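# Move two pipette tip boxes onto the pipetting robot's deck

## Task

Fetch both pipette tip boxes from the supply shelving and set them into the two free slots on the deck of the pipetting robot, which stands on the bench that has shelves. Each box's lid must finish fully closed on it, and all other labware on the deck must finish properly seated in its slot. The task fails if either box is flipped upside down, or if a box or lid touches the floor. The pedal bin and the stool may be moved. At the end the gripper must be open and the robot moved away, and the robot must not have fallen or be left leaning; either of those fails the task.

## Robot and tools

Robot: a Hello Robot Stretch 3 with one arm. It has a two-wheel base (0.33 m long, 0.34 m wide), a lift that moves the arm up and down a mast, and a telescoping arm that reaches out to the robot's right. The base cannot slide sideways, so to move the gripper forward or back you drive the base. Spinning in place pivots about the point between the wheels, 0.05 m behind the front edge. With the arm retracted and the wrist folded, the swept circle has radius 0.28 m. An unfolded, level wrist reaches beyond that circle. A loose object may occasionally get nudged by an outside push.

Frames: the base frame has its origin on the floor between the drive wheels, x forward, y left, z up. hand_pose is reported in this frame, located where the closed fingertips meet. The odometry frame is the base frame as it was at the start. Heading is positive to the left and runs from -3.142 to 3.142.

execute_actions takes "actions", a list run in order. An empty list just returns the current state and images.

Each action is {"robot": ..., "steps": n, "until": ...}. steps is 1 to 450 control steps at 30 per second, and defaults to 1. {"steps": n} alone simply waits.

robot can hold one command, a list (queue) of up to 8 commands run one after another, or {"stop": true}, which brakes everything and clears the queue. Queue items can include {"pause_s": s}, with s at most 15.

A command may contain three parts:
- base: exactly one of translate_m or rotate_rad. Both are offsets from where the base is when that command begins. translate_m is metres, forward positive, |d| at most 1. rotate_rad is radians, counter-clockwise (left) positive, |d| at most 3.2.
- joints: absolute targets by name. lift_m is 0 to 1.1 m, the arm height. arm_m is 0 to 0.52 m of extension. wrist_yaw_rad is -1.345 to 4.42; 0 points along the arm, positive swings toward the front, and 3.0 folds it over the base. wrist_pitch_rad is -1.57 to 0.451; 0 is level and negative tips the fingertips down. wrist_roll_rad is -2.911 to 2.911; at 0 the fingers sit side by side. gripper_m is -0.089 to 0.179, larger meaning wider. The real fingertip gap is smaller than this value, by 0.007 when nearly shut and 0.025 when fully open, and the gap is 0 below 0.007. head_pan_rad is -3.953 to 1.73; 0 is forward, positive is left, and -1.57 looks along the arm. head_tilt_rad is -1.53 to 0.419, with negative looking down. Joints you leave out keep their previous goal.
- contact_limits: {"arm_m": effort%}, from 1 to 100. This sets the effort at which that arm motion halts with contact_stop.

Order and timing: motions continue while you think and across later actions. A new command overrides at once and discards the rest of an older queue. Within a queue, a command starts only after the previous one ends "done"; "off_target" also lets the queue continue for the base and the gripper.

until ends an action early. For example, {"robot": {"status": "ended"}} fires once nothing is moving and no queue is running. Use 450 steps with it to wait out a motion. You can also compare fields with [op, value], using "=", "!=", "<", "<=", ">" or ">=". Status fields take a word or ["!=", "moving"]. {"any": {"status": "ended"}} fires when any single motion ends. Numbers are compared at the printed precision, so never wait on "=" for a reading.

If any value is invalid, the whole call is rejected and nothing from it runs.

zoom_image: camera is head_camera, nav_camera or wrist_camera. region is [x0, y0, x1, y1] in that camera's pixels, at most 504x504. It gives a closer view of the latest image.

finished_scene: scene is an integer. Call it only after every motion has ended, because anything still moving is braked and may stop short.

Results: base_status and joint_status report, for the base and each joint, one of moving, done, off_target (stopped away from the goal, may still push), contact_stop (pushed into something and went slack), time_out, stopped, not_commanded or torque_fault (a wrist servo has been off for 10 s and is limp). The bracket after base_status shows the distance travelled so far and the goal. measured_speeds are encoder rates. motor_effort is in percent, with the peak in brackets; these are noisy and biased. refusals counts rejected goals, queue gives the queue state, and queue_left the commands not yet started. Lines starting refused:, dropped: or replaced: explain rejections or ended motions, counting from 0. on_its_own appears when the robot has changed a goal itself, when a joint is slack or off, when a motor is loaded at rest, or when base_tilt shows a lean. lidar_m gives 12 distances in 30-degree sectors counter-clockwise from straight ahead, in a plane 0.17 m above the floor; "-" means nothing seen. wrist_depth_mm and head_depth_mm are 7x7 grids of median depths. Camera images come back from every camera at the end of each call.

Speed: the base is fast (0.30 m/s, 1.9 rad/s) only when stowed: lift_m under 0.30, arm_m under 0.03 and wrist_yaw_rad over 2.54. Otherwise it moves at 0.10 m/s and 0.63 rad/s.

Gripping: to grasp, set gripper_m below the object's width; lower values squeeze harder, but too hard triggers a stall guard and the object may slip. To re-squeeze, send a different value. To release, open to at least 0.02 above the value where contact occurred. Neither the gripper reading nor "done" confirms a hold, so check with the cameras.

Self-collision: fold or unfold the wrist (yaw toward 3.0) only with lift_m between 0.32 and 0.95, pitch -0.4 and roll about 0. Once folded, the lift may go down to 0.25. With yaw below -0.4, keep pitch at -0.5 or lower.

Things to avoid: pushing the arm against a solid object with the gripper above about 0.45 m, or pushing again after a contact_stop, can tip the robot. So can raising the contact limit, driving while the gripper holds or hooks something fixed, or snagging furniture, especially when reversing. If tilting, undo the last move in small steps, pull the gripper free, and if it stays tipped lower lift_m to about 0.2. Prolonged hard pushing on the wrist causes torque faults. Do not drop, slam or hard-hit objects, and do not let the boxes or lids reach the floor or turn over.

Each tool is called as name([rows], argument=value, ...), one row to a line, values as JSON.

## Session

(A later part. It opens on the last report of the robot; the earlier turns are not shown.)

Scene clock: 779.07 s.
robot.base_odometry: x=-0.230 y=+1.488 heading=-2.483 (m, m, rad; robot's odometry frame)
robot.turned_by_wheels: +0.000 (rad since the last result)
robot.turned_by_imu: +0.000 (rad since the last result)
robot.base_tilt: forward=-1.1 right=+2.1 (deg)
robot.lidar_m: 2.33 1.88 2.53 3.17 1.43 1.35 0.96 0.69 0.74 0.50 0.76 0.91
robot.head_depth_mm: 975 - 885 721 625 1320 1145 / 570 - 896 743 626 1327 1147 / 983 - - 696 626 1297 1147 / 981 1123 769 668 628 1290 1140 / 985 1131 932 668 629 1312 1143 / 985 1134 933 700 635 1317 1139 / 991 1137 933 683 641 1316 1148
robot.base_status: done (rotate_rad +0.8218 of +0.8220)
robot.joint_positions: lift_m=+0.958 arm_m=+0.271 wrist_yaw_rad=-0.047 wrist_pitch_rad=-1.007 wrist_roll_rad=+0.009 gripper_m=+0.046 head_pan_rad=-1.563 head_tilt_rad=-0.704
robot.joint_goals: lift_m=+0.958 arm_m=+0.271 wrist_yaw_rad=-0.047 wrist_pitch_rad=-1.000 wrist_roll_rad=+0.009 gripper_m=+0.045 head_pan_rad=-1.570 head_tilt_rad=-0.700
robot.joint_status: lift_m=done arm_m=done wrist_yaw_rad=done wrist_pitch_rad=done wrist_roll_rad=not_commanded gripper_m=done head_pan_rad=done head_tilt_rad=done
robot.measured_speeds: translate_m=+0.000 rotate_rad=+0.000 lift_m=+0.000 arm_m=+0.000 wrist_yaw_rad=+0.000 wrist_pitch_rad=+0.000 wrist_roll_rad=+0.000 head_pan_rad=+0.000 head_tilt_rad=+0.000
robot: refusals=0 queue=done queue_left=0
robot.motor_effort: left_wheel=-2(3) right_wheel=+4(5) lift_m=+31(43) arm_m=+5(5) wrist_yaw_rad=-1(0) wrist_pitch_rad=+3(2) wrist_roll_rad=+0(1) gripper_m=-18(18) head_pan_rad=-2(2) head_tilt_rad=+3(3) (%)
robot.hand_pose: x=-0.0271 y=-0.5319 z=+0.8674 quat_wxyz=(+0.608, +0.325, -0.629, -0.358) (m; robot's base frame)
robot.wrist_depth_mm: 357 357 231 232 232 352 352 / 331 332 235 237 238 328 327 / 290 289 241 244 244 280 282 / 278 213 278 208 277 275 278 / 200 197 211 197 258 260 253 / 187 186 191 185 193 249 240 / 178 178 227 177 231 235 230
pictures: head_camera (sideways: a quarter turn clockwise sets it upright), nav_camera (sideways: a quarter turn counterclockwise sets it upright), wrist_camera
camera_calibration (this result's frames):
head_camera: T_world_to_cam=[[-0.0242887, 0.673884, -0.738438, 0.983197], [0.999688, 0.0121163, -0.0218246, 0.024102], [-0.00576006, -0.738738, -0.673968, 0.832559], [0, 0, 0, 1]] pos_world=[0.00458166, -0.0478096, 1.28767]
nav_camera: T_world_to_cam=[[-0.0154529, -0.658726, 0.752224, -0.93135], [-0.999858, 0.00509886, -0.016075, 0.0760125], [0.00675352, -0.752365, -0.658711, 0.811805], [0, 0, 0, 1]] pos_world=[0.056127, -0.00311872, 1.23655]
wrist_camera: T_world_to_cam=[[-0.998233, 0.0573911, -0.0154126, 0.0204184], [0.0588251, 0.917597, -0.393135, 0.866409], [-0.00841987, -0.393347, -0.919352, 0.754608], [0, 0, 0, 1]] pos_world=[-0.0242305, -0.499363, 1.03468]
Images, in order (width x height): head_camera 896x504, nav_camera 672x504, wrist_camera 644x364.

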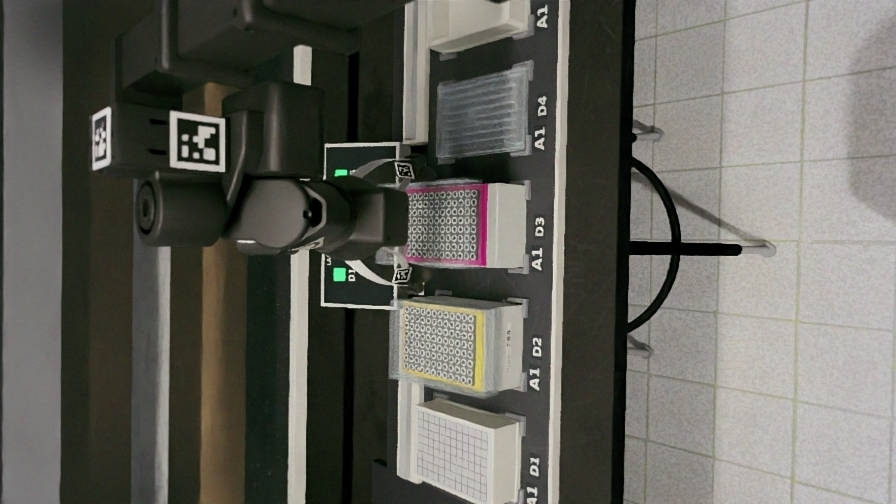

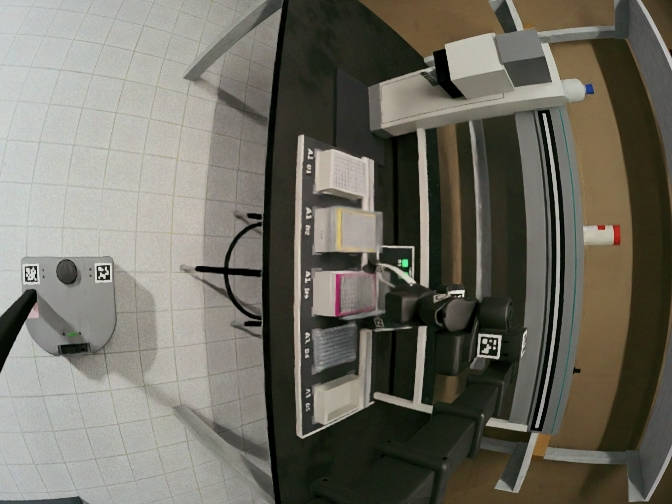

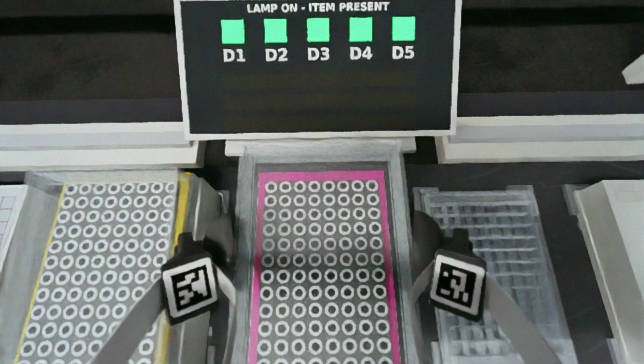

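execute_actions([
  {"robot":{"joints":{"lift_m":0.953}},"steps":200,"until":{"robot":{"status":"ended"}}},
])

zoom_image(camera="wrist_camera", region=[200, 120, 450, 364])

zoom_image(camera="head_camera", region=[360, 130, 560, 320])

Scene clock: 785.33 s.
robot.base_odometry: x=-0.230 y=+1.488 heading=-2.483 (m, m, rad; robot's odometry frame)
robot.turned_by_wheels: +0.000 (rad since the last result)
robot.turned_by_imu: +0.000 (rad since the last result)
robot.base_tilt: forward=-1.1 right=+1.9 (deg)
robot.lidar_m: 2.34 1.88 2.53 3.18 1.42 1.35 0.96 0.69 0.74 0.50 0.76 0.91
robot.head_depth_mm: 973 - 899 720 625 1316 1138 / 975 - 900 743 626 1325 1139 / 984 - - 696 626 1288 1135 / 982 1119 870 660 629 1286 1141 / 989 1131 936 667 632 1308 1133 / 992 1132 938 701 636 1318 1142 / 994 1137 931 683 636 1312 1140
robot.base_status: done (rotate_rad +0.8218 of +0.8220)
robot.joint_positions: lift_m=+0.953 arm_m=+0.271 wrist_yaw_rad=-0.047 wrist_pitch_rad=-1.007 wrist_roll_rad=+0.009 gripper_m=+0.046 head_pan_rad=-1.563 head_tilt_rad=-0.704
robot.joint_goals: lift_m=+0.953 arm_m=+0.271 wrist_yaw_rad=-0.047 wrist_pitch_rad=-1.000 wrist_roll_rad=+0.009 gripper_m=+0.045 head_pan_rad=-1.570 head_tilt_rad=-0.700
robot.joint_status: lift_m=done arm_m=done wrist_yaw_rad=done wrist_pitch_rad=done wrist_roll_rad=not_commanded gripper_m=done head_pan_rad=done head_tilt_rad=done
robot.measured_speeds: translate_m=+0.000 rotate_rad=+0.000 lift_m=+0.000 arm_m=+0.000 wrist_yaw_rad=+0.000 wrist_pitch_rad=+0.000 wrist_roll_rad=+0.000 head_pan_rad=+0.000 head_tilt_rad=+0.000
robot: refusals=0 queue=done queue_left=0
robot.motor_effort: left_wheel=-2(2) right_wheel=+5(3) lift_m=+31(31) arm_m=+5(5) wrist_yaw_rad=+0(0) wrist_pitch_rad=+2(2) wrist_roll_rad=+0(0) gripper_m=-18(17) head_pan_rad=-2(2) head_tilt_rad=+3(2) (%)
robot.hand_pose: x=-0.0271 y=-0.5319 z=+0.8624 quat_wxyz=(+0.608, +0.325, -0.629, -0.358) (m; robot's base frame)
robot.wrist_depth_mm: 352 345 228 228 228 343 343 / 325 326 235 232 233 323 319 / 283 277 240 239 240 278 275 / 237 204 268 204 270 271 267 / 194 192 211 190 251 254 250 / 181 182 186 180 189 245 235 / 172 176 227 172 225 228 226
pictures: head_camera (sideways: a quarter turn clockwise sets it upright), nav_camera (sideways: a quarter turn counterclockwise sets it upright), wrist_camera
camera_calibration (this result's frames):
head_camera: T_world_to_cam=[[-0.0242885, 0.673884, -0.738438, 0.983197], [0.999688, 0.0121161, -0.0218246, 0.024102], [-0.00576023, -0.738738, -0.673968, 0.832559], [0, 0, 0, 1]] pos_world=[0.00458164, -0.0478096, 1.28767]
nav_camera: T_world_to_cam=[[-0.0154531, -0.658726, 0.752224, -0.93135], [-0.999858, 0.0050991, -0.016075, 0.0760125], [0.00675334, -0.752366, -0.658711, 0.811805], [0, 0, 0, 1]] pos_world=[0.056127, -0.00311874, 1.23655]
wrist_camera: T_world_to_cam=[[-0.998233, 0.0573912, -0.0154127, 0.0203415], [0.0588252, 0.917597, -0.393135, 0.864443], [-0.00841985, -0.393347, -0.919352, 0.750011], [0, 0, 0, 1]] pos_world=[-0.0242305, -0.499364, 1.02968]
Images, in order (width x height): head_camera 896x504, nav_camera 672x504, wrist_camera 644x364.

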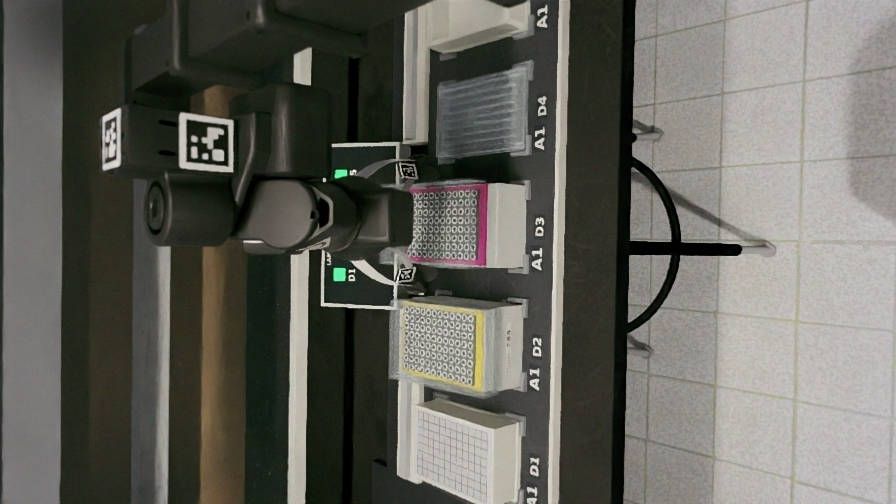

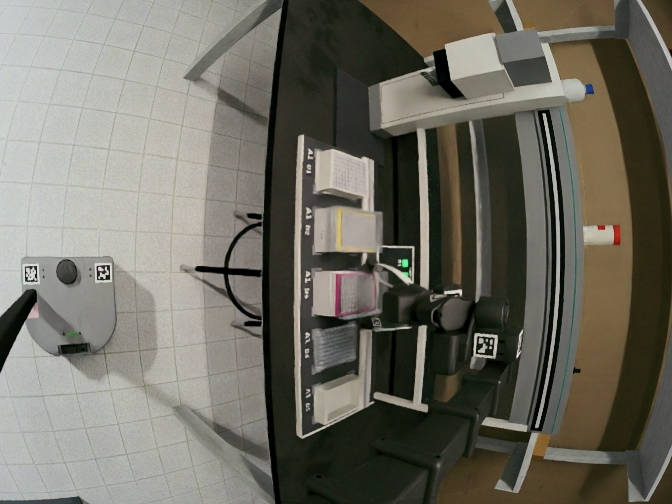

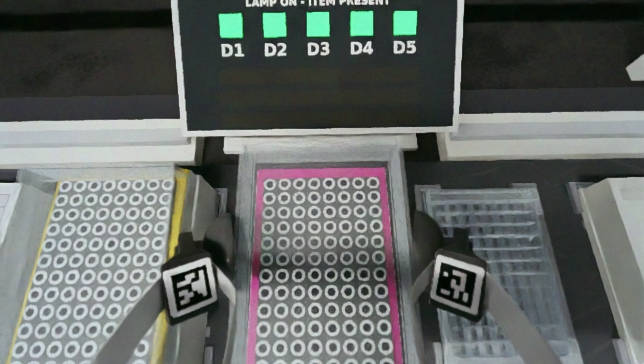

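Region (200, 120, 450, 364) of wrist_camera's 644x364 image, scaled by 2.016; it fills the top 492 rows of this view, and the rest is white.

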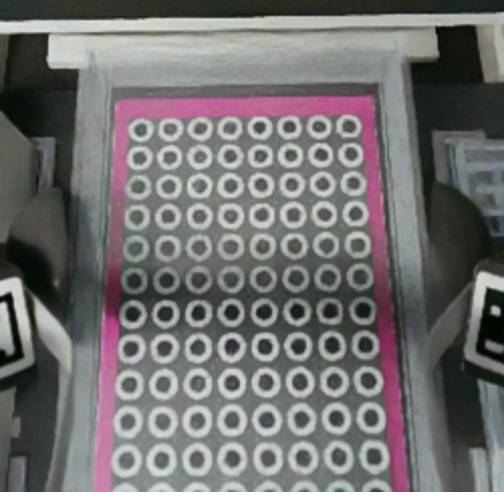

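Region (360, 130, 560, 320) of head_camera's 896x504 image, scaled by 2.520, with more detail than that image has; it fills the top 479 rows of this view, and the rest is white.

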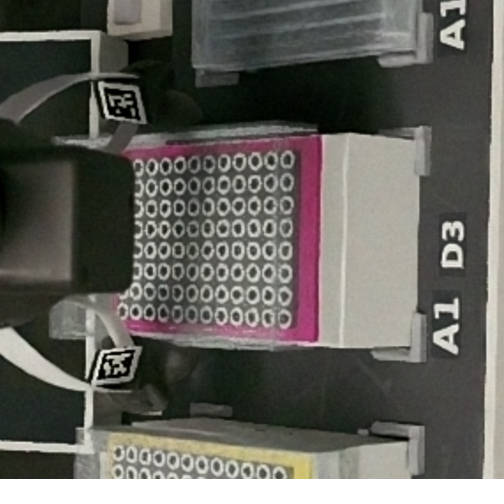

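execute_actions([
  {"robot":{"base":{"translate_m":0.001},"joints":{"wrist_yaw_rad":-0.057,"arm_m":0.270,"lift_m":0.949}},"steps":200,"until":{"robot":{"status":"ended"}}},
  {"steps":10},
])

zoom_image(camera="wrist_camera", region=[200, 120, 450, 364])

zoom_image(camera="head_camera", region=[360, 130, 560, 320])

Scene clock: 793.57 s.
robot.base_odometry: x=-0.231 y=+1.487 heading=-2.483 (m, m, rad; robot's odometry frame)
robot.turned_by_wheels: +0.000 (rad since the last result)
robot.turned_by_imu: +0.001 (rad since the last result)
robot.base_tilt: forward=-1.0 right=+1.9 (deg)
robot.lidar_m: 2.34 1.89 2.53 3.16 1.43 1.35 0.96 0.69 0.74 0.50 0.75 0.91
robot.head_depth_mm: 977 - - 718 626 1307 1142 / 977 - 900 742 626 1310 1144 / 979 - - 699 629 1288 1146 / 986 1109 871 660 628 1289 1142 / 992 1128 933 666 632 1307 1146 / 997 1129 930 699 635 1301 1140 / 994 1139 933 683 640 1318 1142
robot.base_status: done (translate_m +0.0010 of +0.0010)
robot.joint_positions: lift_m=+0.949 arm_m=+0.270 wrist_yaw_rad=-0.055 wrist_pitch_rad=-1.007 wrist_roll_rad=+0.009 gripper_m=+0.046 head_pan_rad=-1.563 head_tilt_rad=-0.704
robot.joint_goals: lift_m=+0.949 arm_m=+0.270 wrist_yaw_rad=-0.057 wrist_pitch_rad=-1.000 wrist_roll_rad=+0.009 gripper_m=+0.045 head_pan_rad=-1.570 head_tilt_rad=-0.700
robot.joint_status: lift_m=done arm_m=done wrist_yaw_rad=done wrist_pitch_rad=done wrist_roll_rad=not_commanded gripper_m=done head_pan_rad=done head_tilt_rad=done
robot.measured_speeds: translate_m=+0.000 rotate_rad=+0.000 lift_m=+0.000 arm_m=+0.000 wrist_yaw_rad=+0.000 wrist_pitch_rad=+0.000 wrist_roll_rad=+0.000 head_pan_rad=+0.000 head_tilt_rad=+0.000
robot: refusals=0 queue=done queue_left=0
robot.motor_effort: left_wheel=-2(4) right_wheel=+3(7) lift_m=+31(31) arm_m=-6(6) wrist_yaw_rad=-2(2) wrist_pitch_rad=+3(2) wrist_roll_rad=+0(0) gripper_m=-18(18) head_pan_rad=-2(3) head_tilt_rad=+3(2) (%)
robot.hand_pose: x=-0.0281 y=-0.5316 z=+0.8584 quat_wxyz=(+0.607, +0.323, -0.631, -0.360) (m; robot's base frame)
robot.wrist_depth_mm: 346 346 225 225 225 341 340 / 321 320 229 230 231 318 315 / 274 272 236 237 286 271 272 / 237 198 261 199 265 265 262 / 187 189 210 187 246 251 245 / 178 178 182 176 183 239 234 / 169 172 220 167 219 224 225
pictures: head_camera (sideways: a quarter turn clockwise sets it upright), nav_camera (sideways: a quarter turn counterclockwise sets it upright), wrist_camera
camera_calibration (this result's frames):
head_camera: T_world_to_cam=[[-0.0242886, 0.673884, -0.738438, 0.983196], [0.999688, 0.0121162, -0.0218246, 0.024102], [-0.00576015, -0.738738, -0.673968, 0.832559], [0, 0, 0, 1]] pos_world=[0.00458165, -0.0478096, 1.28767]
nav_camera: T_world_to_cam=[[-0.015453, -0.658726, 0.752224, -0.93135], [-0.999858, 0.00509898, -0.016075, 0.0760125], [0.00675343, -0.752365, -0.658711, 0.811805], [0, 0, 0, 1]] pos_world=[0.056127, -0.00311872, 1.23655]
wrist_camera: T_world_to_cam=[[-0.997714, 0.0657957, -0.0154127, 0.0237643], [0.0665506, 0.917069, -0.393135, 0.862544], [-0.011732, -0.393262, -0.919352, 0.746414], [0, 0, 0, 1]] pos_world=[-0.0249358, -0.49904, 1.02568]
Images, in order (width x height): head_camera 896x504, nav_camera 672x504, wrist_camera 644x364.

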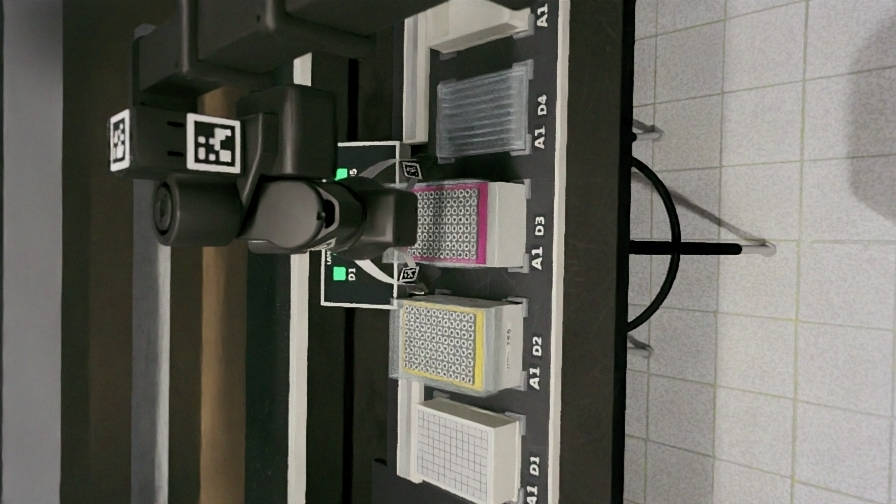

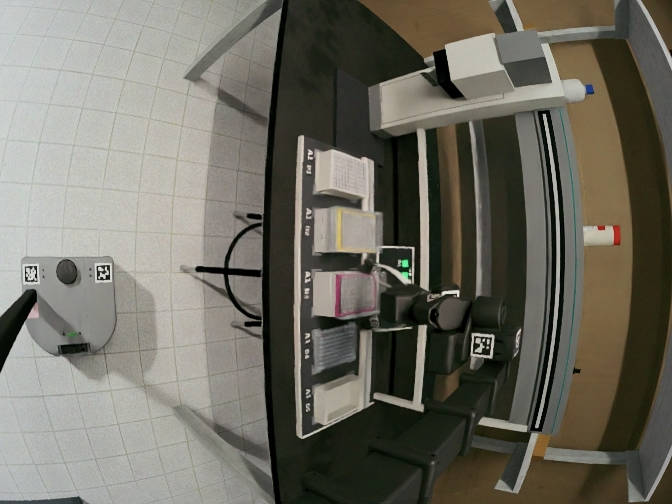

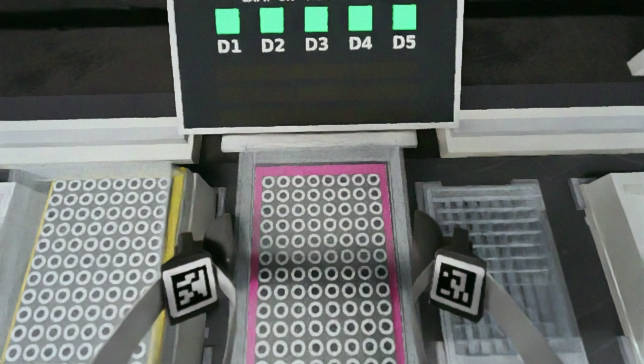

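Region (200, 120, 450, 364) of wrist_camera's 644x364 image, scaled by 2.016; it fills the top 492 rows of this view, and the rest is white.

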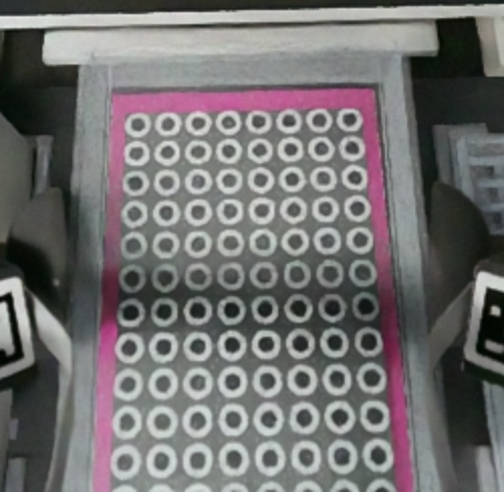

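Region (360, 130, 560, 320) of head_camera's 896x504 image, scaled by 2.520, with more detail than that image has; it fills the top 479 rows of this view, and the rest is white.

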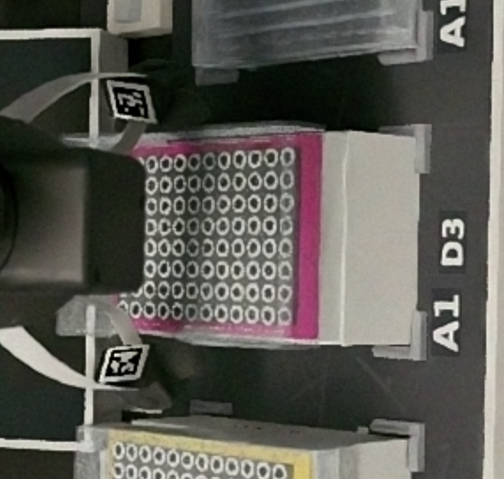

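execute_actions([
  {"robot":{"joints":{"lift_m":0.944}},"steps":200,"until":{"robot":{"status":"ended"}}},
  {"steps":10},
])

zoom_image(camera="wrist_camera", region=[200, 120, 450, 364])

zoom_image(camera="head_camera", region=[360, 130, 560, 320])

Scene clock: 799.33 s.
robot.base_odometry: x=-0.231 y=+1.487 heading=-2.483 (m, m, rad; robot's odometry frame)
robot.turned_by_wheels: +0.000 (rad since the last result)
robot.turned_by_imu: +0.000 (rad since the last result)
robot.base_tilt: forward=-1.0 right=+2.0 (deg)
robot.lidar_m: 2.34 1.88 2.53 3.17 1.42 1.35 0.96 0.69 0.74 0.50 0.76 0.91
robot.head_depth_mm: 974 - - 720 624 1315 1141 / 975 - 898 743 627 1315 1136 / 981 - - 691 627 1286 1144 / 985 1101 870 658 626 1280 1143 / 985 1125 930 666 631 1318 1145 / 984 1128 937 700 634 1313 1136 / 991 1128 937 682 638 1314 1147
robot.base_status: done (translate_m +0.0010 of +0.0010)
robot.joint_positions: lift_m=+0.944 arm_m=+0.270 wrist_yaw_rad=-0.055 wrist_pitch_rad=-1.007 wrist_roll_rad=+0.009 gripper_m=+0.046 head_pan_rad=-1.563 head_tilt_rad=-0.704
robot.joint_goals: lift_m=+0.944 arm_m=+0.270 wrist_yaw_rad=-0.057 wrist_pitch_rad=-1.000 wrist_roll_rad=+0.009 gripper_m=+0.045 head_pan_rad=-1.570 head_tilt_rad=-0.700
robot.joint_status: lift_m=done arm_m=done wrist_yaw_rad=done wrist_pitch_rad=done wrist_roll_rad=not_commanded gripper_m=done head_pan_rad=done head_tilt_rad=done
robot.measured_speeds: translate_m=+0.000 rotate_rad=+0.000 lift_m=+0.000 arm_m=+0.000 wrist_yaw_rad=+0.000 wrist_pitch_rad=+0.000 wrist_roll_rad=+0.000 head_pan_rad=+0.000 head_tilt_rad=+0.000
robot: refusals=0 queue=done queue_left=0
robot.motor_effort: left_wheel=-2(2) right_wheel=+3(3) lift_m=+31(31) arm_m=-6(6) wrist_yaw_rad=-2(2) wrist_pitch_rad=+3(2) wrist_roll_rad=+0(0) gripper_m=-17(18) head_pan_rad=-3(2) head_tilt_rad=+2(3) (%)
robot.hand_pose: x=-0.0281 y=-0.5316 z=+0.8534 quat_wxyz=(+0.607, +0.323, -0.631, -0.360) (m; robot's base frame)
robot.wrist_depth_mm: 340 335 221 220 221 333 335 / 313 313 224 225 227 309 312 / 266 266 254 283 283 266 268 / 201 194 257 192 256 261 255 / 182 184 209 182 241 246 240 / 173 174 176 172 175 235 229 / 164 167 214 163 215 221 219
pictures: head_camera (sideways: a quarter turn clockwise sets it upright), nav_camera (sideways: a quarter turn counterclockwise sets it upright), wrist_camera
camera_calibration (this result's frames):
head_camera: T_world_to_cam=[[-0.0242887, 0.673884, -0.738438, 0.983197], [0.999688, 0.0121163, -0.0218246, 0.024102], [-0.00576006, -0.738738, -0.673968, 0.832559], [0, 0, 0, 1]] pos_world=[0.00458166, -0.0478096, 1.28767]
nav_camera: T_world_to_cam=[[-0.0154529, -0.658726, 0.752224, -0.93135], [-0.999858, 0.00509886, -0.016075, 0.0760125], [0.00675352, -0.752365, -0.658711, 0.811805], [0, 0, 0, 1]] pos_world=[0.056127, -0.00311873, 1.23655]
wrist_camera: T_world_to_cam=[[-0.997714, 0.0657957, -0.0154127, 0.0236872], [0.0665506, 0.917069, -0.393135, 0.860578], [-0.0117321, -0.393262, -0.919352, 0.741818], [0, 0, 0, 1]] pos_world=[-0.0249358, -0.499039, 1.02068]
Images, in order (width x height): head_camera 896x504, nav_camera 672x504, wrist_camera 644x364.

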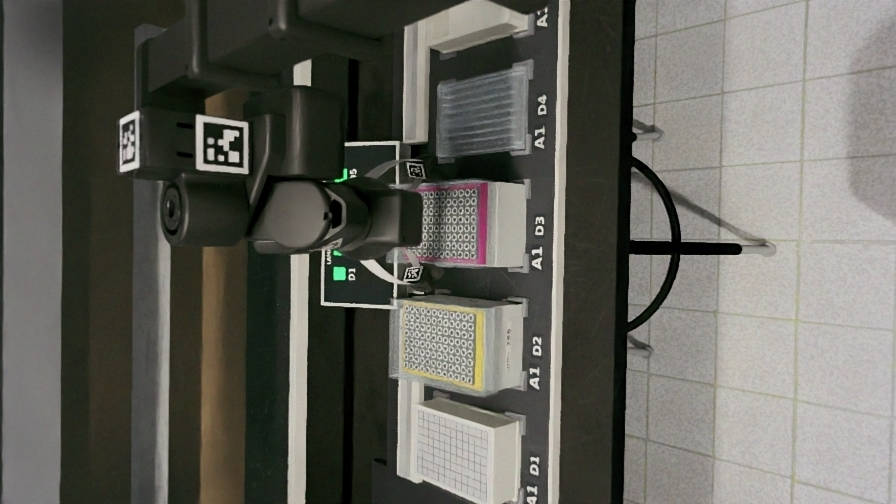

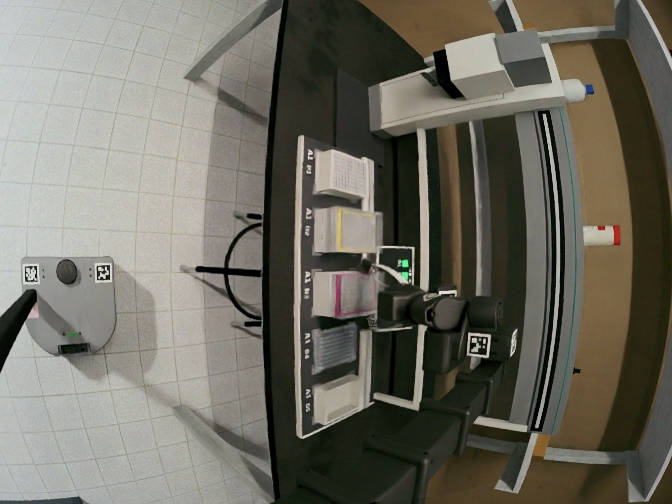

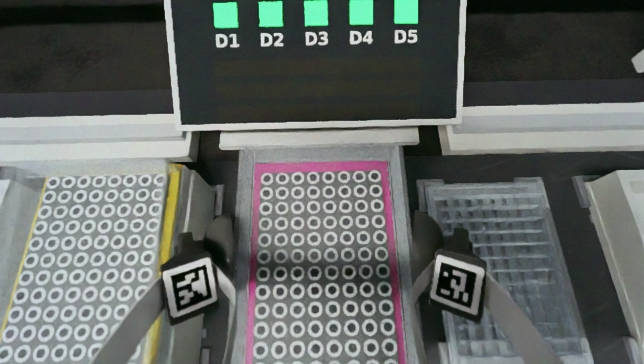

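Region (200, 120, 450, 364) of wrist_camera's 644x364 image, scaled by 2.016; it fills the top 492 rows of this view, and the rest is white.

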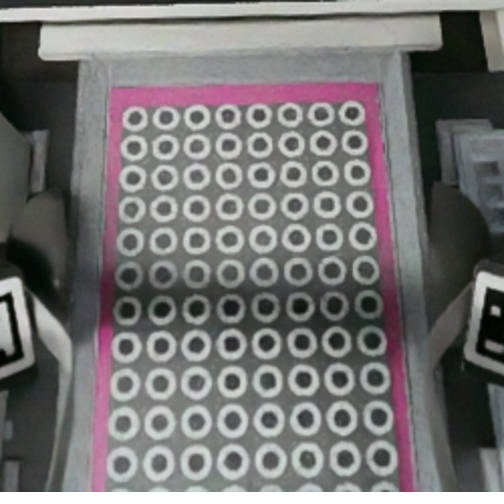

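Region (360, 130, 560, 320) of head_camera's 896x504 image, scaled by 2.520, with more detail than that image has; it fills the top 479 rows of this view, and the rest is white.

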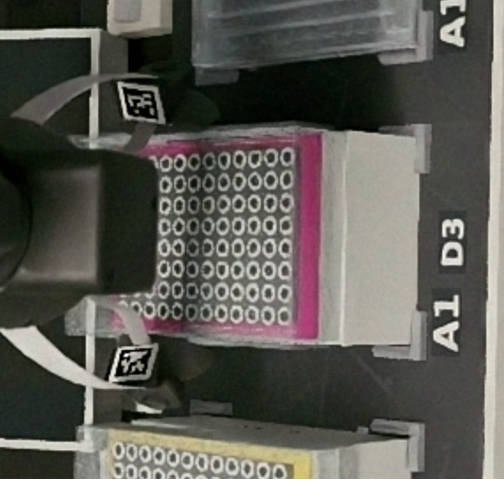

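execute_actions([
  {"robot":{"joints":{"lift_m":0.938}},"steps":200,"until":{"robot":{"status":"ended"}}},
  {"steps":10},
])

zoom_image(camera="wrist_camera", region=[200, 120, 450, 364])

zoom_image(camera="head_camera", region=[360, 130, 560, 320])

Scene clock: 804.23 s.
robot.base_odometry: x=-0.231 y=+1.487 heading=-2.483 (m, m, rad; robot's odometry frame)
robot.turned_by_wheels: +0.000 (rad since the last result)
robot.turned_by_imu: +0.000 (rad since the last result)
robot.base_tilt: forward=-1.0 right=+2.1 (deg)
robot.lidar_m: 2.34 1.88 2.53 3.18 1.42 1.35 0.96 0.69 0.74 0.50 0.75 0.91
robot.head_depth_mm: 973 1060 - 713 625 1310 1140 / 975 - 899 742 627 1315 1135 / 983 - - 699 627 1282 1142 / 982 1101 767 648 627 1283 1147 / 984 1127 932 668 631 1317 1142 / 995 1132 930 698 636 1314 1144 / 995 1136 930 685 638 1320 1141
robot.base_status: done (translate_m +0.0010 of +0.0010)
robot.joint_positions: lift_m=+0.938 arm_m=+0.270 wrist_yaw_rad=-0.055 wrist_pitch_rad=-1.007 wrist_roll_rad=+0.009 gripper_m=+0.046 head_pan_rad=-1.563 head_tilt_rad=-0.704
robot.joint_goals: lift_m=+0.938 arm_m=+0.270 wrist_yaw_rad=-0.057 wrist_pitch_rad=-1.000 wrist_roll_rad=+0.009 gripper_m=+0.045 head_pan_rad=-1.570 head_tilt_rad=-0.700
robot.joint_status: lift_m=done arm_m=done wrist_yaw_rad=done wrist_pitch_rad=done wrist_roll_rad=not_commanded gripper_m=done head_pan_rad=done head_tilt_rad=done
robot.measured_speeds: translate_m=+0.000 rotate_rad=+0.000 lift_m=+0.000 arm_m=+0.000 wrist_yaw_rad=+0.000 wrist_pitch_rad=+0.000 wrist_roll_rad=+0.000 head_pan_rad=+0.000 head_tilt_rad=+0.000
robot: refusals=0 queue=done queue_left=0
robot.motor_effort: left_wheel=-2(2) right_wheel=+3(3) lift_m=+31(31) arm_m=-6(6) wrist_yaw_rad=-2(1) wrist_pitch_rad=+2(2) wrist_roll_rad=+0(0) gripper_m=-17(17) head_pan_rad=-3(3) head_tilt_rad=+2(3) (%)
robot.hand_pose: x=-0.0281 y=-0.5316 z=+0.8474 quat_wxyz=(+0.607, +0.323, -0.631, -0.360) (m; robot's base frame)
robot.wrist_depth_mm: 329 323 216 216 217 324 325 / 310 308 220 221 221 287 289 / 263 263 278 276 277 265 262 / 189 189 246 186 248 255 250 / 176 178 208 175 234 240 234 / 166 167 168 167 169 229 224 / 158 162 204 158 211 216 214
pictures: head_camera (sideways: a quarter turn clockwise sets it upright), nav_camera (sideways: a quarter turn counterclockwise sets it upright), wrist_camera
camera_calibration (this result's frames):
head_camera: T_world_to_cam=[[-0.0242886, 0.673884, -0.738438, 0.983197], [0.999688, 0.0121162, -0.0218246, 0.024102], [-0.00576015, -0.738738, -0.673968, 0.832559], [0, 0, 0, 1]] pos_world=[0.00458165, -0.0478096, 1.28767]
nav_camera: T_world_to_cam=[[-0.015453, -0.658726, 0.752224, -0.93135], [-0.999858, 0.00509898, -0.016075, 0.0760125], [0.00675343, -0.752365, -0.658711, 0.811805], [0, 0, 0, 1]] pos_world=[0.056127, -0.00311873, 1.23655]
wrist_camera: T_world_to_cam=[[-0.997714, 0.0657968, -0.0154119, 0.0235944], [0.0665513, 0.917069, -0.393135, 0.858221], [-0.0117332, -0.393262, -0.919352, 0.736312], [0, 0, 0, 1]] pos_world=[-0.0249359, -0.499037, 1.01469]
Images, in order (width x height): head_camera 896x504, nav_camera 672x504, wrist_camera 644x364.

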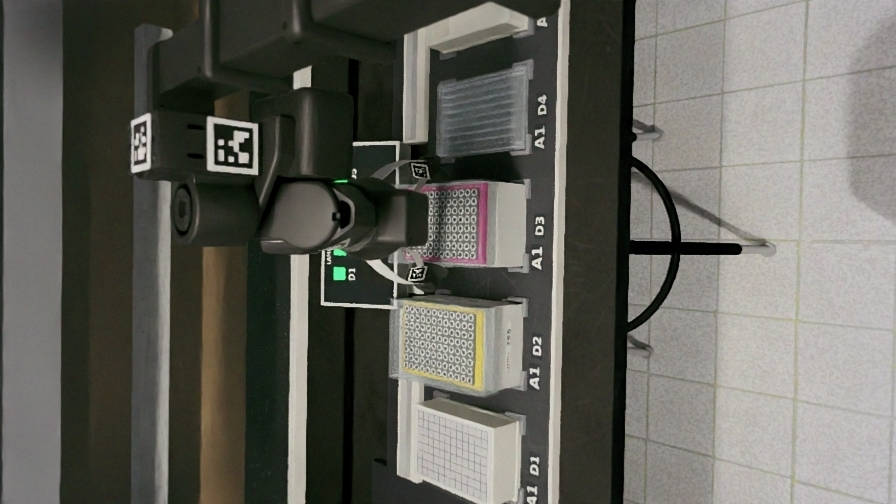

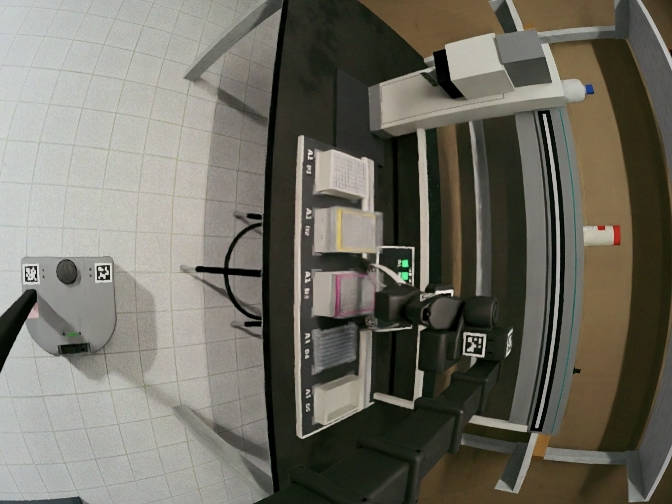

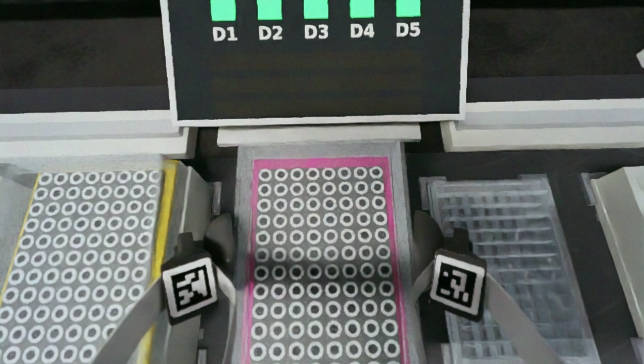

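Region (200, 120, 450, 364) of wrist_camera's 644x364 image, scaled by 2.016; it fills the top 492 rows of this view, and the rest is white.

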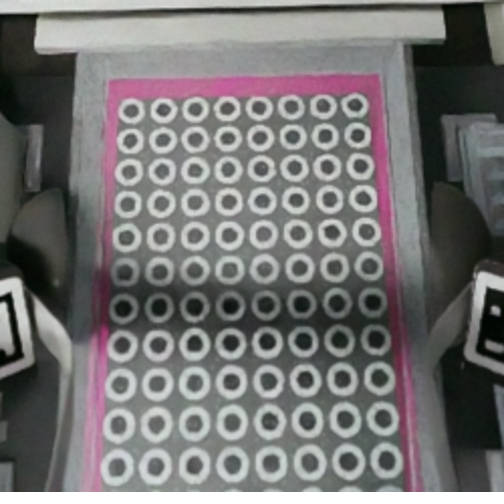

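Region (360, 130, 560, 320) of head_camera's 896x504 image, scaled by 2.520, with more detail than that image has; it fills the top 479 rows of this view, and the rest is white.

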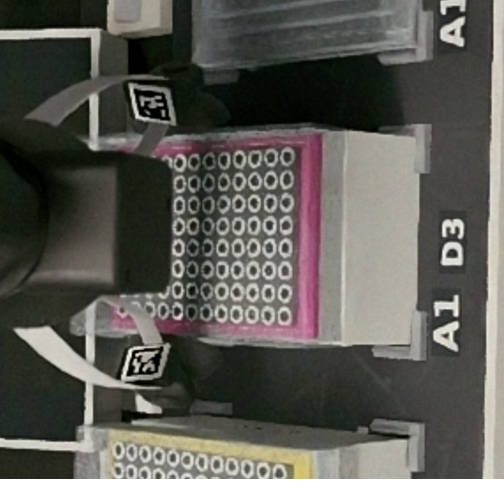

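execute_actions([
  {"robot":{"joints":{"arm_m":0.2715}},"steps":100,"until":{"robot":{"status":"ended"}}},
  {"steps":10},
])

zoom_image(camera="wrist_camera", region=[200, 120, 450, 364])

Scene clock: 807.63 s.
robot.base_odometry: x=-0.231 y=+1.487 heading=-2.483 (m, m, rad; robot's odometry frame)
robot.turned_by_wheels: +0.000 (rad since the last result)
robot.turned_by_imu: +0.000 (rad since the last result)
robot.base_tilt: forward=-1.2 right=+1.9 (deg)
robot.lidar_m: 2.33 1.88 2.52 3.17 1.43 1.35 0.97 0.69 0.74 0.50 0.76 0.91
robot.head_depth_mm: 979 1062 - 716 626 1324 1136 / 977 - 900 744 625 1307 1141 / 982 - - 700 624 1288 1147 / 985 1102 766 647 628 1285 1135 / 990 1129 929 670 633 1321 1142 / 991 1130 931 698 635 1318 1146 / 991 1136 932 679 639 1320 1138
robot.base_status: done (translate_m +0.0010 of +0.0010)
robot.joint_positions: lift_m=+0.938 arm_m=+0.271 wrist_yaw_rad=-0.055 wrist_pitch_rad=-1.007 wrist_roll_rad=+0.009 gripper_m=+0.046 head_pan_rad=-1.563 head_tilt_rad=-0.704
robot.joint_goals: lift_m=+0.938 arm_m=+0.272 wrist_yaw_rad=-0.057 wrist_pitch_rad=-1.000 wrist_roll_rad=+0.009 gripper_m=+0.045 head_pan_rad=-1.570 head_tilt_rad=-0.700
robot.joint_status: lift_m=done arm_m=done wrist_yaw_rad=done wrist_pitch_rad=done wrist_roll_rad=not_commanded gripper_m=done head_pan_rad=done head_tilt_rad=done
robot.measured_speeds: translate_m=+0.000 rotate_rad=+0.000 lift_m=+0.000 arm_m=+0.000 wrist_yaw_rad=+0.000 wrist_pitch_rad=+0.000 wrist_roll_rad=+0.000 head_pan_rad=+0.000 head_tilt_rad=+0.000
robot: refusals=0 queue=done queue_left=0
robot.motor_effort: left_wheel=-2(2) right_wheel=+3(3) lift_m=+31(31) arm_m=+5(4) wrist_yaw_rad=-1(1) wrist_pitch_rad=+3(3) wrist_roll_rad=+1(0) gripper_m=-17(17) head_pan_rad=-2(1) head_tilt_rad=+3(1) (%)
robot.hand_pose: x=-0.0281 y=-0.5324 z=+0.8474 quat_wxyz=(+0.607, +0.323, -0.631, -0.360) (m; robot's base frame)
robot.wrist_depth_mm: 333 325 216 216 218 325 326 / 310 308 220 220 222 290 291 / 261 262 275 275 274 264 263 / 188 190 246 186 251 254 249 / 178 178 207 176 235 240 235 / 167 167 169 166 168 229 225 / 159 162 203 157 212 215 215
pictures: head_camera (sideways: a quarter turn clockwise sets it upright), nav_camera (sideways: a quarter turn counterclockwise sets it upright), wrist_camera
camera_calibration (this result's frames):
head_camera: T_world_to_cam=[[-0.0242887, 0.673884, -0.738438, 0.983197], [0.999688, 0.0121163, -0.0218246, 0.024102], [-0.00576006, -0.738738, -0.673968, 0.832559], [0, 0, 0, 1]] pos_world=[0.00458166, -0.0478096, 1.28767]
nav_camera: T_world_to_cam=[[-0.0154529, -0.658726, 0.752224, -0.93135], [-0.999858, 0.00509886, -0.016075, 0.0760125], [0.00675352, -0.752365, -0.658711, 0.811805], [0, 0, 0, 1]] pos_world=[0.056127, -0.00311873, 1.23655]
wrist_camera: T_world_to_cam=[[-0.997714, 0.065796, -0.0154126, 0.0236472], [0.0665509, 0.917069, -0.393135, 0.858952], [-0.0117323, -0.393262, -0.919352, 0.735998], [0, 0, 0, 1]] pos_world=[-0.0249359, -0.499835, 1.01469]
Images, in order (width x height): head_camera 896x504, nav_camera 672x504, wrist_camera 644x364.

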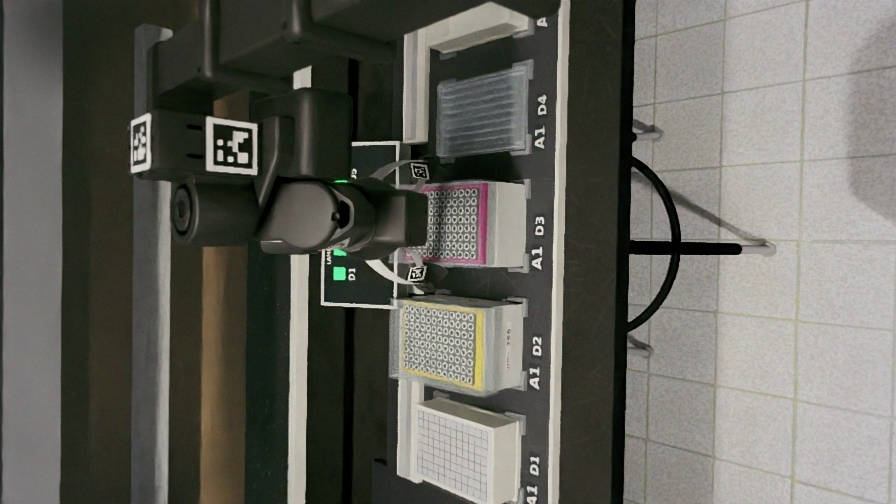

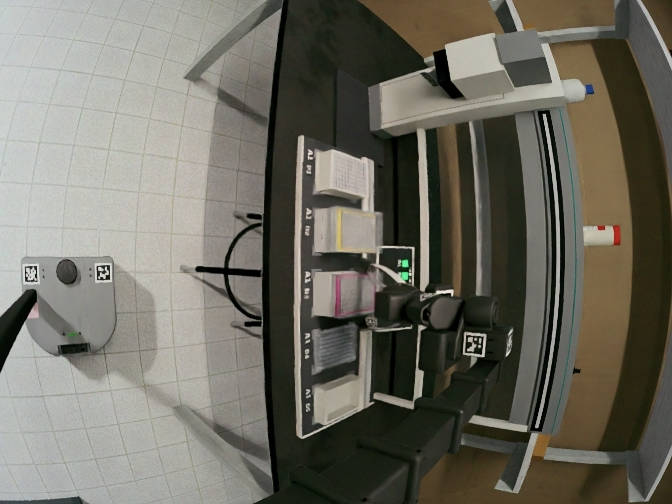

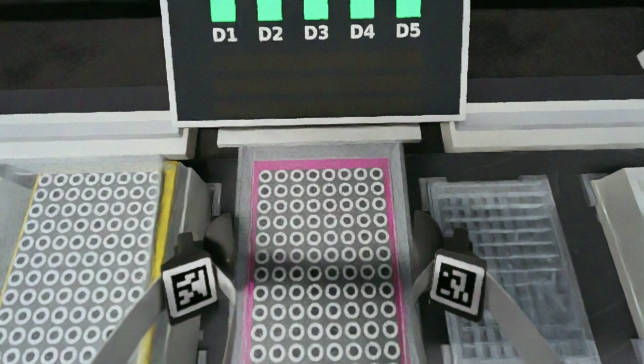

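Region (200, 120, 450, 364) of wrist_camera's 644x364 image, scaled by 2.016; it fills the top 492 rows of this view, and the rest is white.

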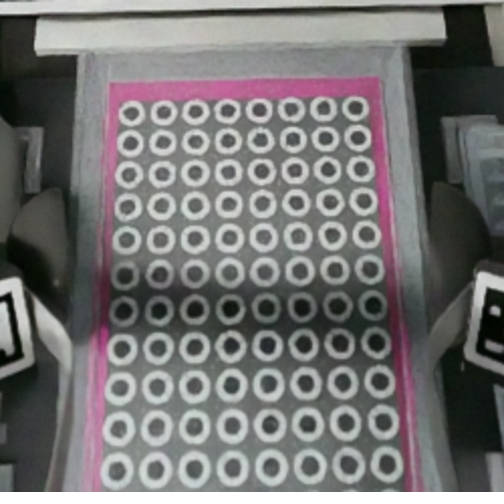

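Release and look.

execute_actions([
  {"robot":[{"joints":{"gripper_m":0.12}},{"joints":{"lift_m":1.0}},{"joints":{"arm_m":0.10}}],"steps":300,"until":{"robot":{"status":"ended"}}},
  {"steps":5},
])

zoom_image(camera="head_camera", region=[340, 130, 600, 420])

Scene clock: 815.00 s.
robot.base_odometry: x=-0.231 y=+1.487 heading=-2.483 (m, m, rad; robot's odometry frame)
robot.turned_by_wheels: +0.000 (rad since the last result)
robot.turned_by_imu: +0.001 (rad since the last result)
robot.base_tilt: forward=-1.0 right=+2.0 (deg)
robot.lidar_m: 2.33 1.88 2.53 3.17 1.43 1.35 0.96 0.69 0.74 0.50 0.76 0.91
robot.head_depth_mm: 566 - - - 625 1311 1140 / 567 - - - 624 1310 1142 / 981 999 - - 609 1283 1140 / 987 1104 768 744 625 1285 1139 / 985 1131 935 669 632 1317 1140 / 986 1134 933 699 635 1311 1131 / 998 1143 935 683 641 1318 1141
robot.base_status: done (translate_m +0.0010 of +0.0010)
robot.joint_positions: lift_m=+1.000 arm_m=+0.100 wrist_yaw_rad=-0.057 wrist_pitch_rad=-1.007 wrist_roll_rad=+0.009 gripper_m=+0.120 head_pan_rad=-1.563 head_tilt_rad=-0.704
robot.joint_goals: lift_m=+1.000 arm_m=+0.100 wrist_yaw_rad=-0.057 wrist_pitch_rad=-1.000 wrist_roll_rad=+0.009 gripper_m=+0.120 head_pan_rad=-1.570 head_tilt_rad=-0.700
robot.joint_status: lift_m=done arm_m=done wrist_yaw_rad=done wrist_pitch_rad=done wrist_roll_rad=not_commanded gripper_m=done head_pan_rad=done head_tilt_rad=done
robot.measured_speeds: translate_m=+0.000 rotate_rad=+0.000 lift_m=+0.000 arm_m=+0.000 wrist_yaw_rad=+0.000 wrist_pitch_rad=+0.000 wrist_roll_rad=+0.000 head_pan_rad=+0.000 head_tilt_rad=+0.000
robot: refusals=0 queue=done queue_left=0
robot.motor_effort: left_wheel=-2(2) right_wheel=+4(5) lift_m=+43(45) arm_m=-6(5) wrist_yaw_rad=+0(2) wrist_pitch_rad=+3(3) wrist_roll_rad=+0(0) gripper_m=+0(94) head_pan_rad=-2(2) head_tilt_rad=+2(2) (%)
robot.hand_pose: x=-0.0283 y=-0.3616 z=+0.9090 quat_wxyz=(+0.607, +0.322, -0.631, -0.361) (m; robot's base frame)
robot.wrist_depth_mm: 389 374 349 314 377 380 400 / 317 294 298 288 366 355 358 / 297 278 287 275 343 335 328 / 316 318 315 317 319 321 318 / 314 316 313 318 313 315 312 / 320 307 - - - - - / 988 971 939 955 985 949 944
pictures: head_camera (sideways: a quarter turn clockwise sets it upright), nav_camera (sideways: a quarter turn counterclockwise sets it upright), wrist_camera
camera_calibration (this result's frames):
head_camera: T_world_to_cam=[[-0.0242878, 0.673795, -0.738519, 0.983302], [0.999688, 0.0121135, -0.0218251, 0.0241027], [-0.00575962, -0.738819, -0.67388, 0.832444], [0, 0, 0, 1]] pos_world=[0.00458166, -0.0478113, 1.28768]
nav_camera: T_world_to_cam=[[-0.0154538, -0.658636, 0.752303, -0.931453], [-0.999858, 0.00509717, -0.0160765, 0.0760144], [0.00675394, -0.752444, -0.658621, 0.811687], [0, 0, 0, 1]] pos_world=[0.0561271, -0.00312656, 1.23655]
wrist_camera: T_world_to_cam=[[-0.997592, 0.0676234, -0.0154126, 0.0138089], [0.0682305, 0.916946, -0.393135, 0.726518], [-0.0124526, -0.39324, -0.919352, 0.859729], [0, 0, 0, 1]] pos_world=[-0.0250892, -0.329032, 1.07623]
Images, in order (width x height): head_camera 896x504, nav_camera 672x504, wrist_camera 644x364.

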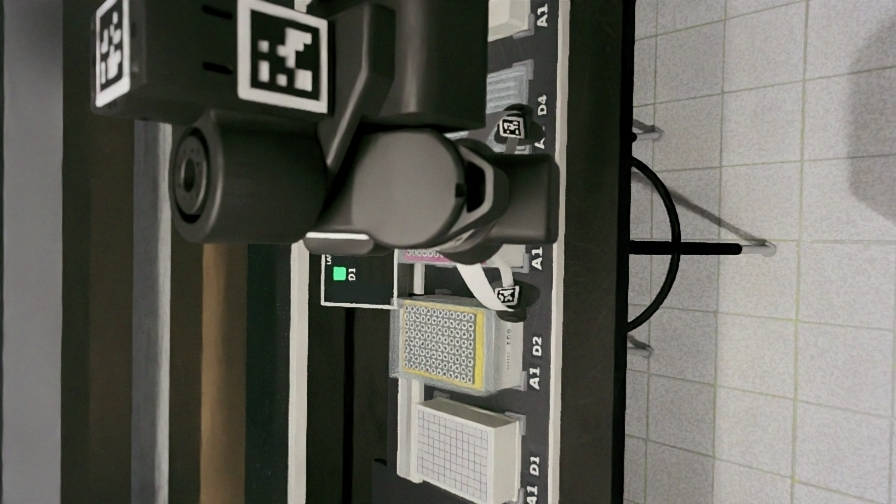

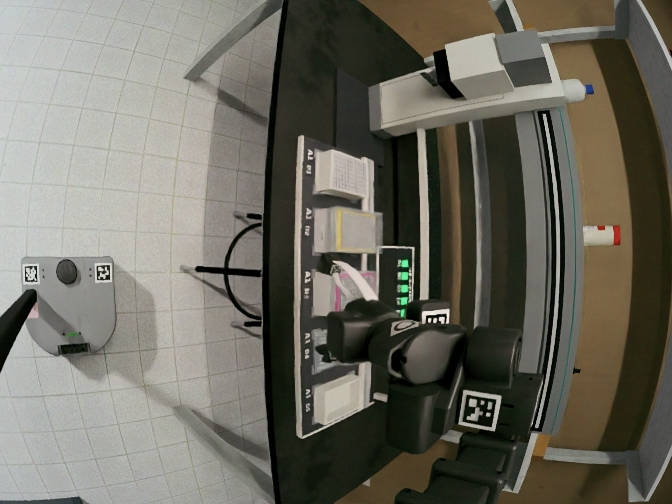

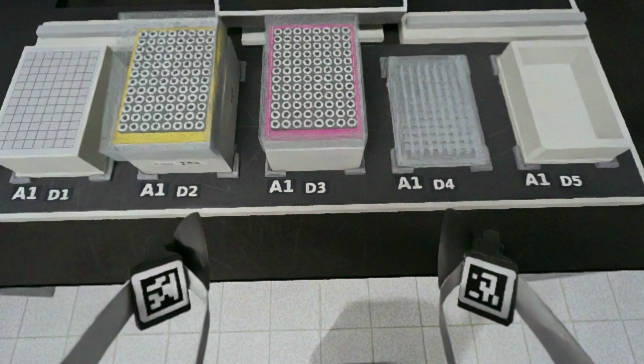

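Region (340, 130, 600, 420) of head_camera's 896x504 image, scaled by 1.738, with more detail than that image has; it fills the left 452 columns of this view, and the rest is white.

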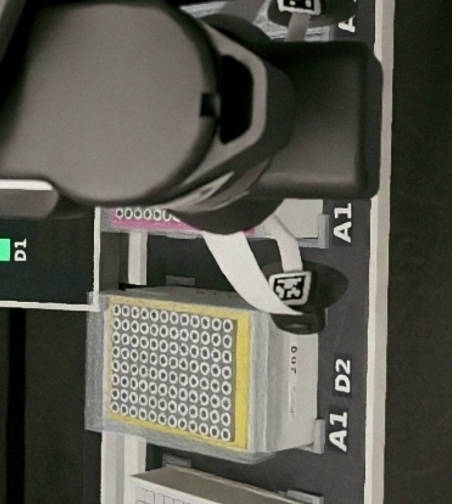

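zoom_image(camera="wrist_camera", region=[90, 0, 400, 200])

Region (90, 0, 400, 200) of wrist_camera's 644x364 image, scaled by 1.626; it fills the top 325 rows of this view, and the rest is white.

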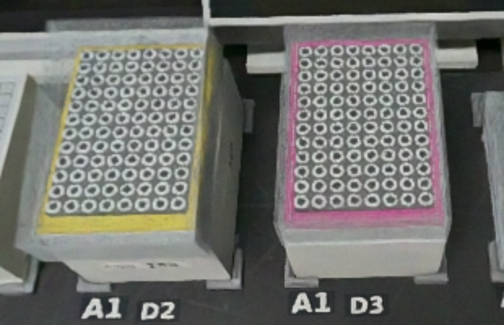

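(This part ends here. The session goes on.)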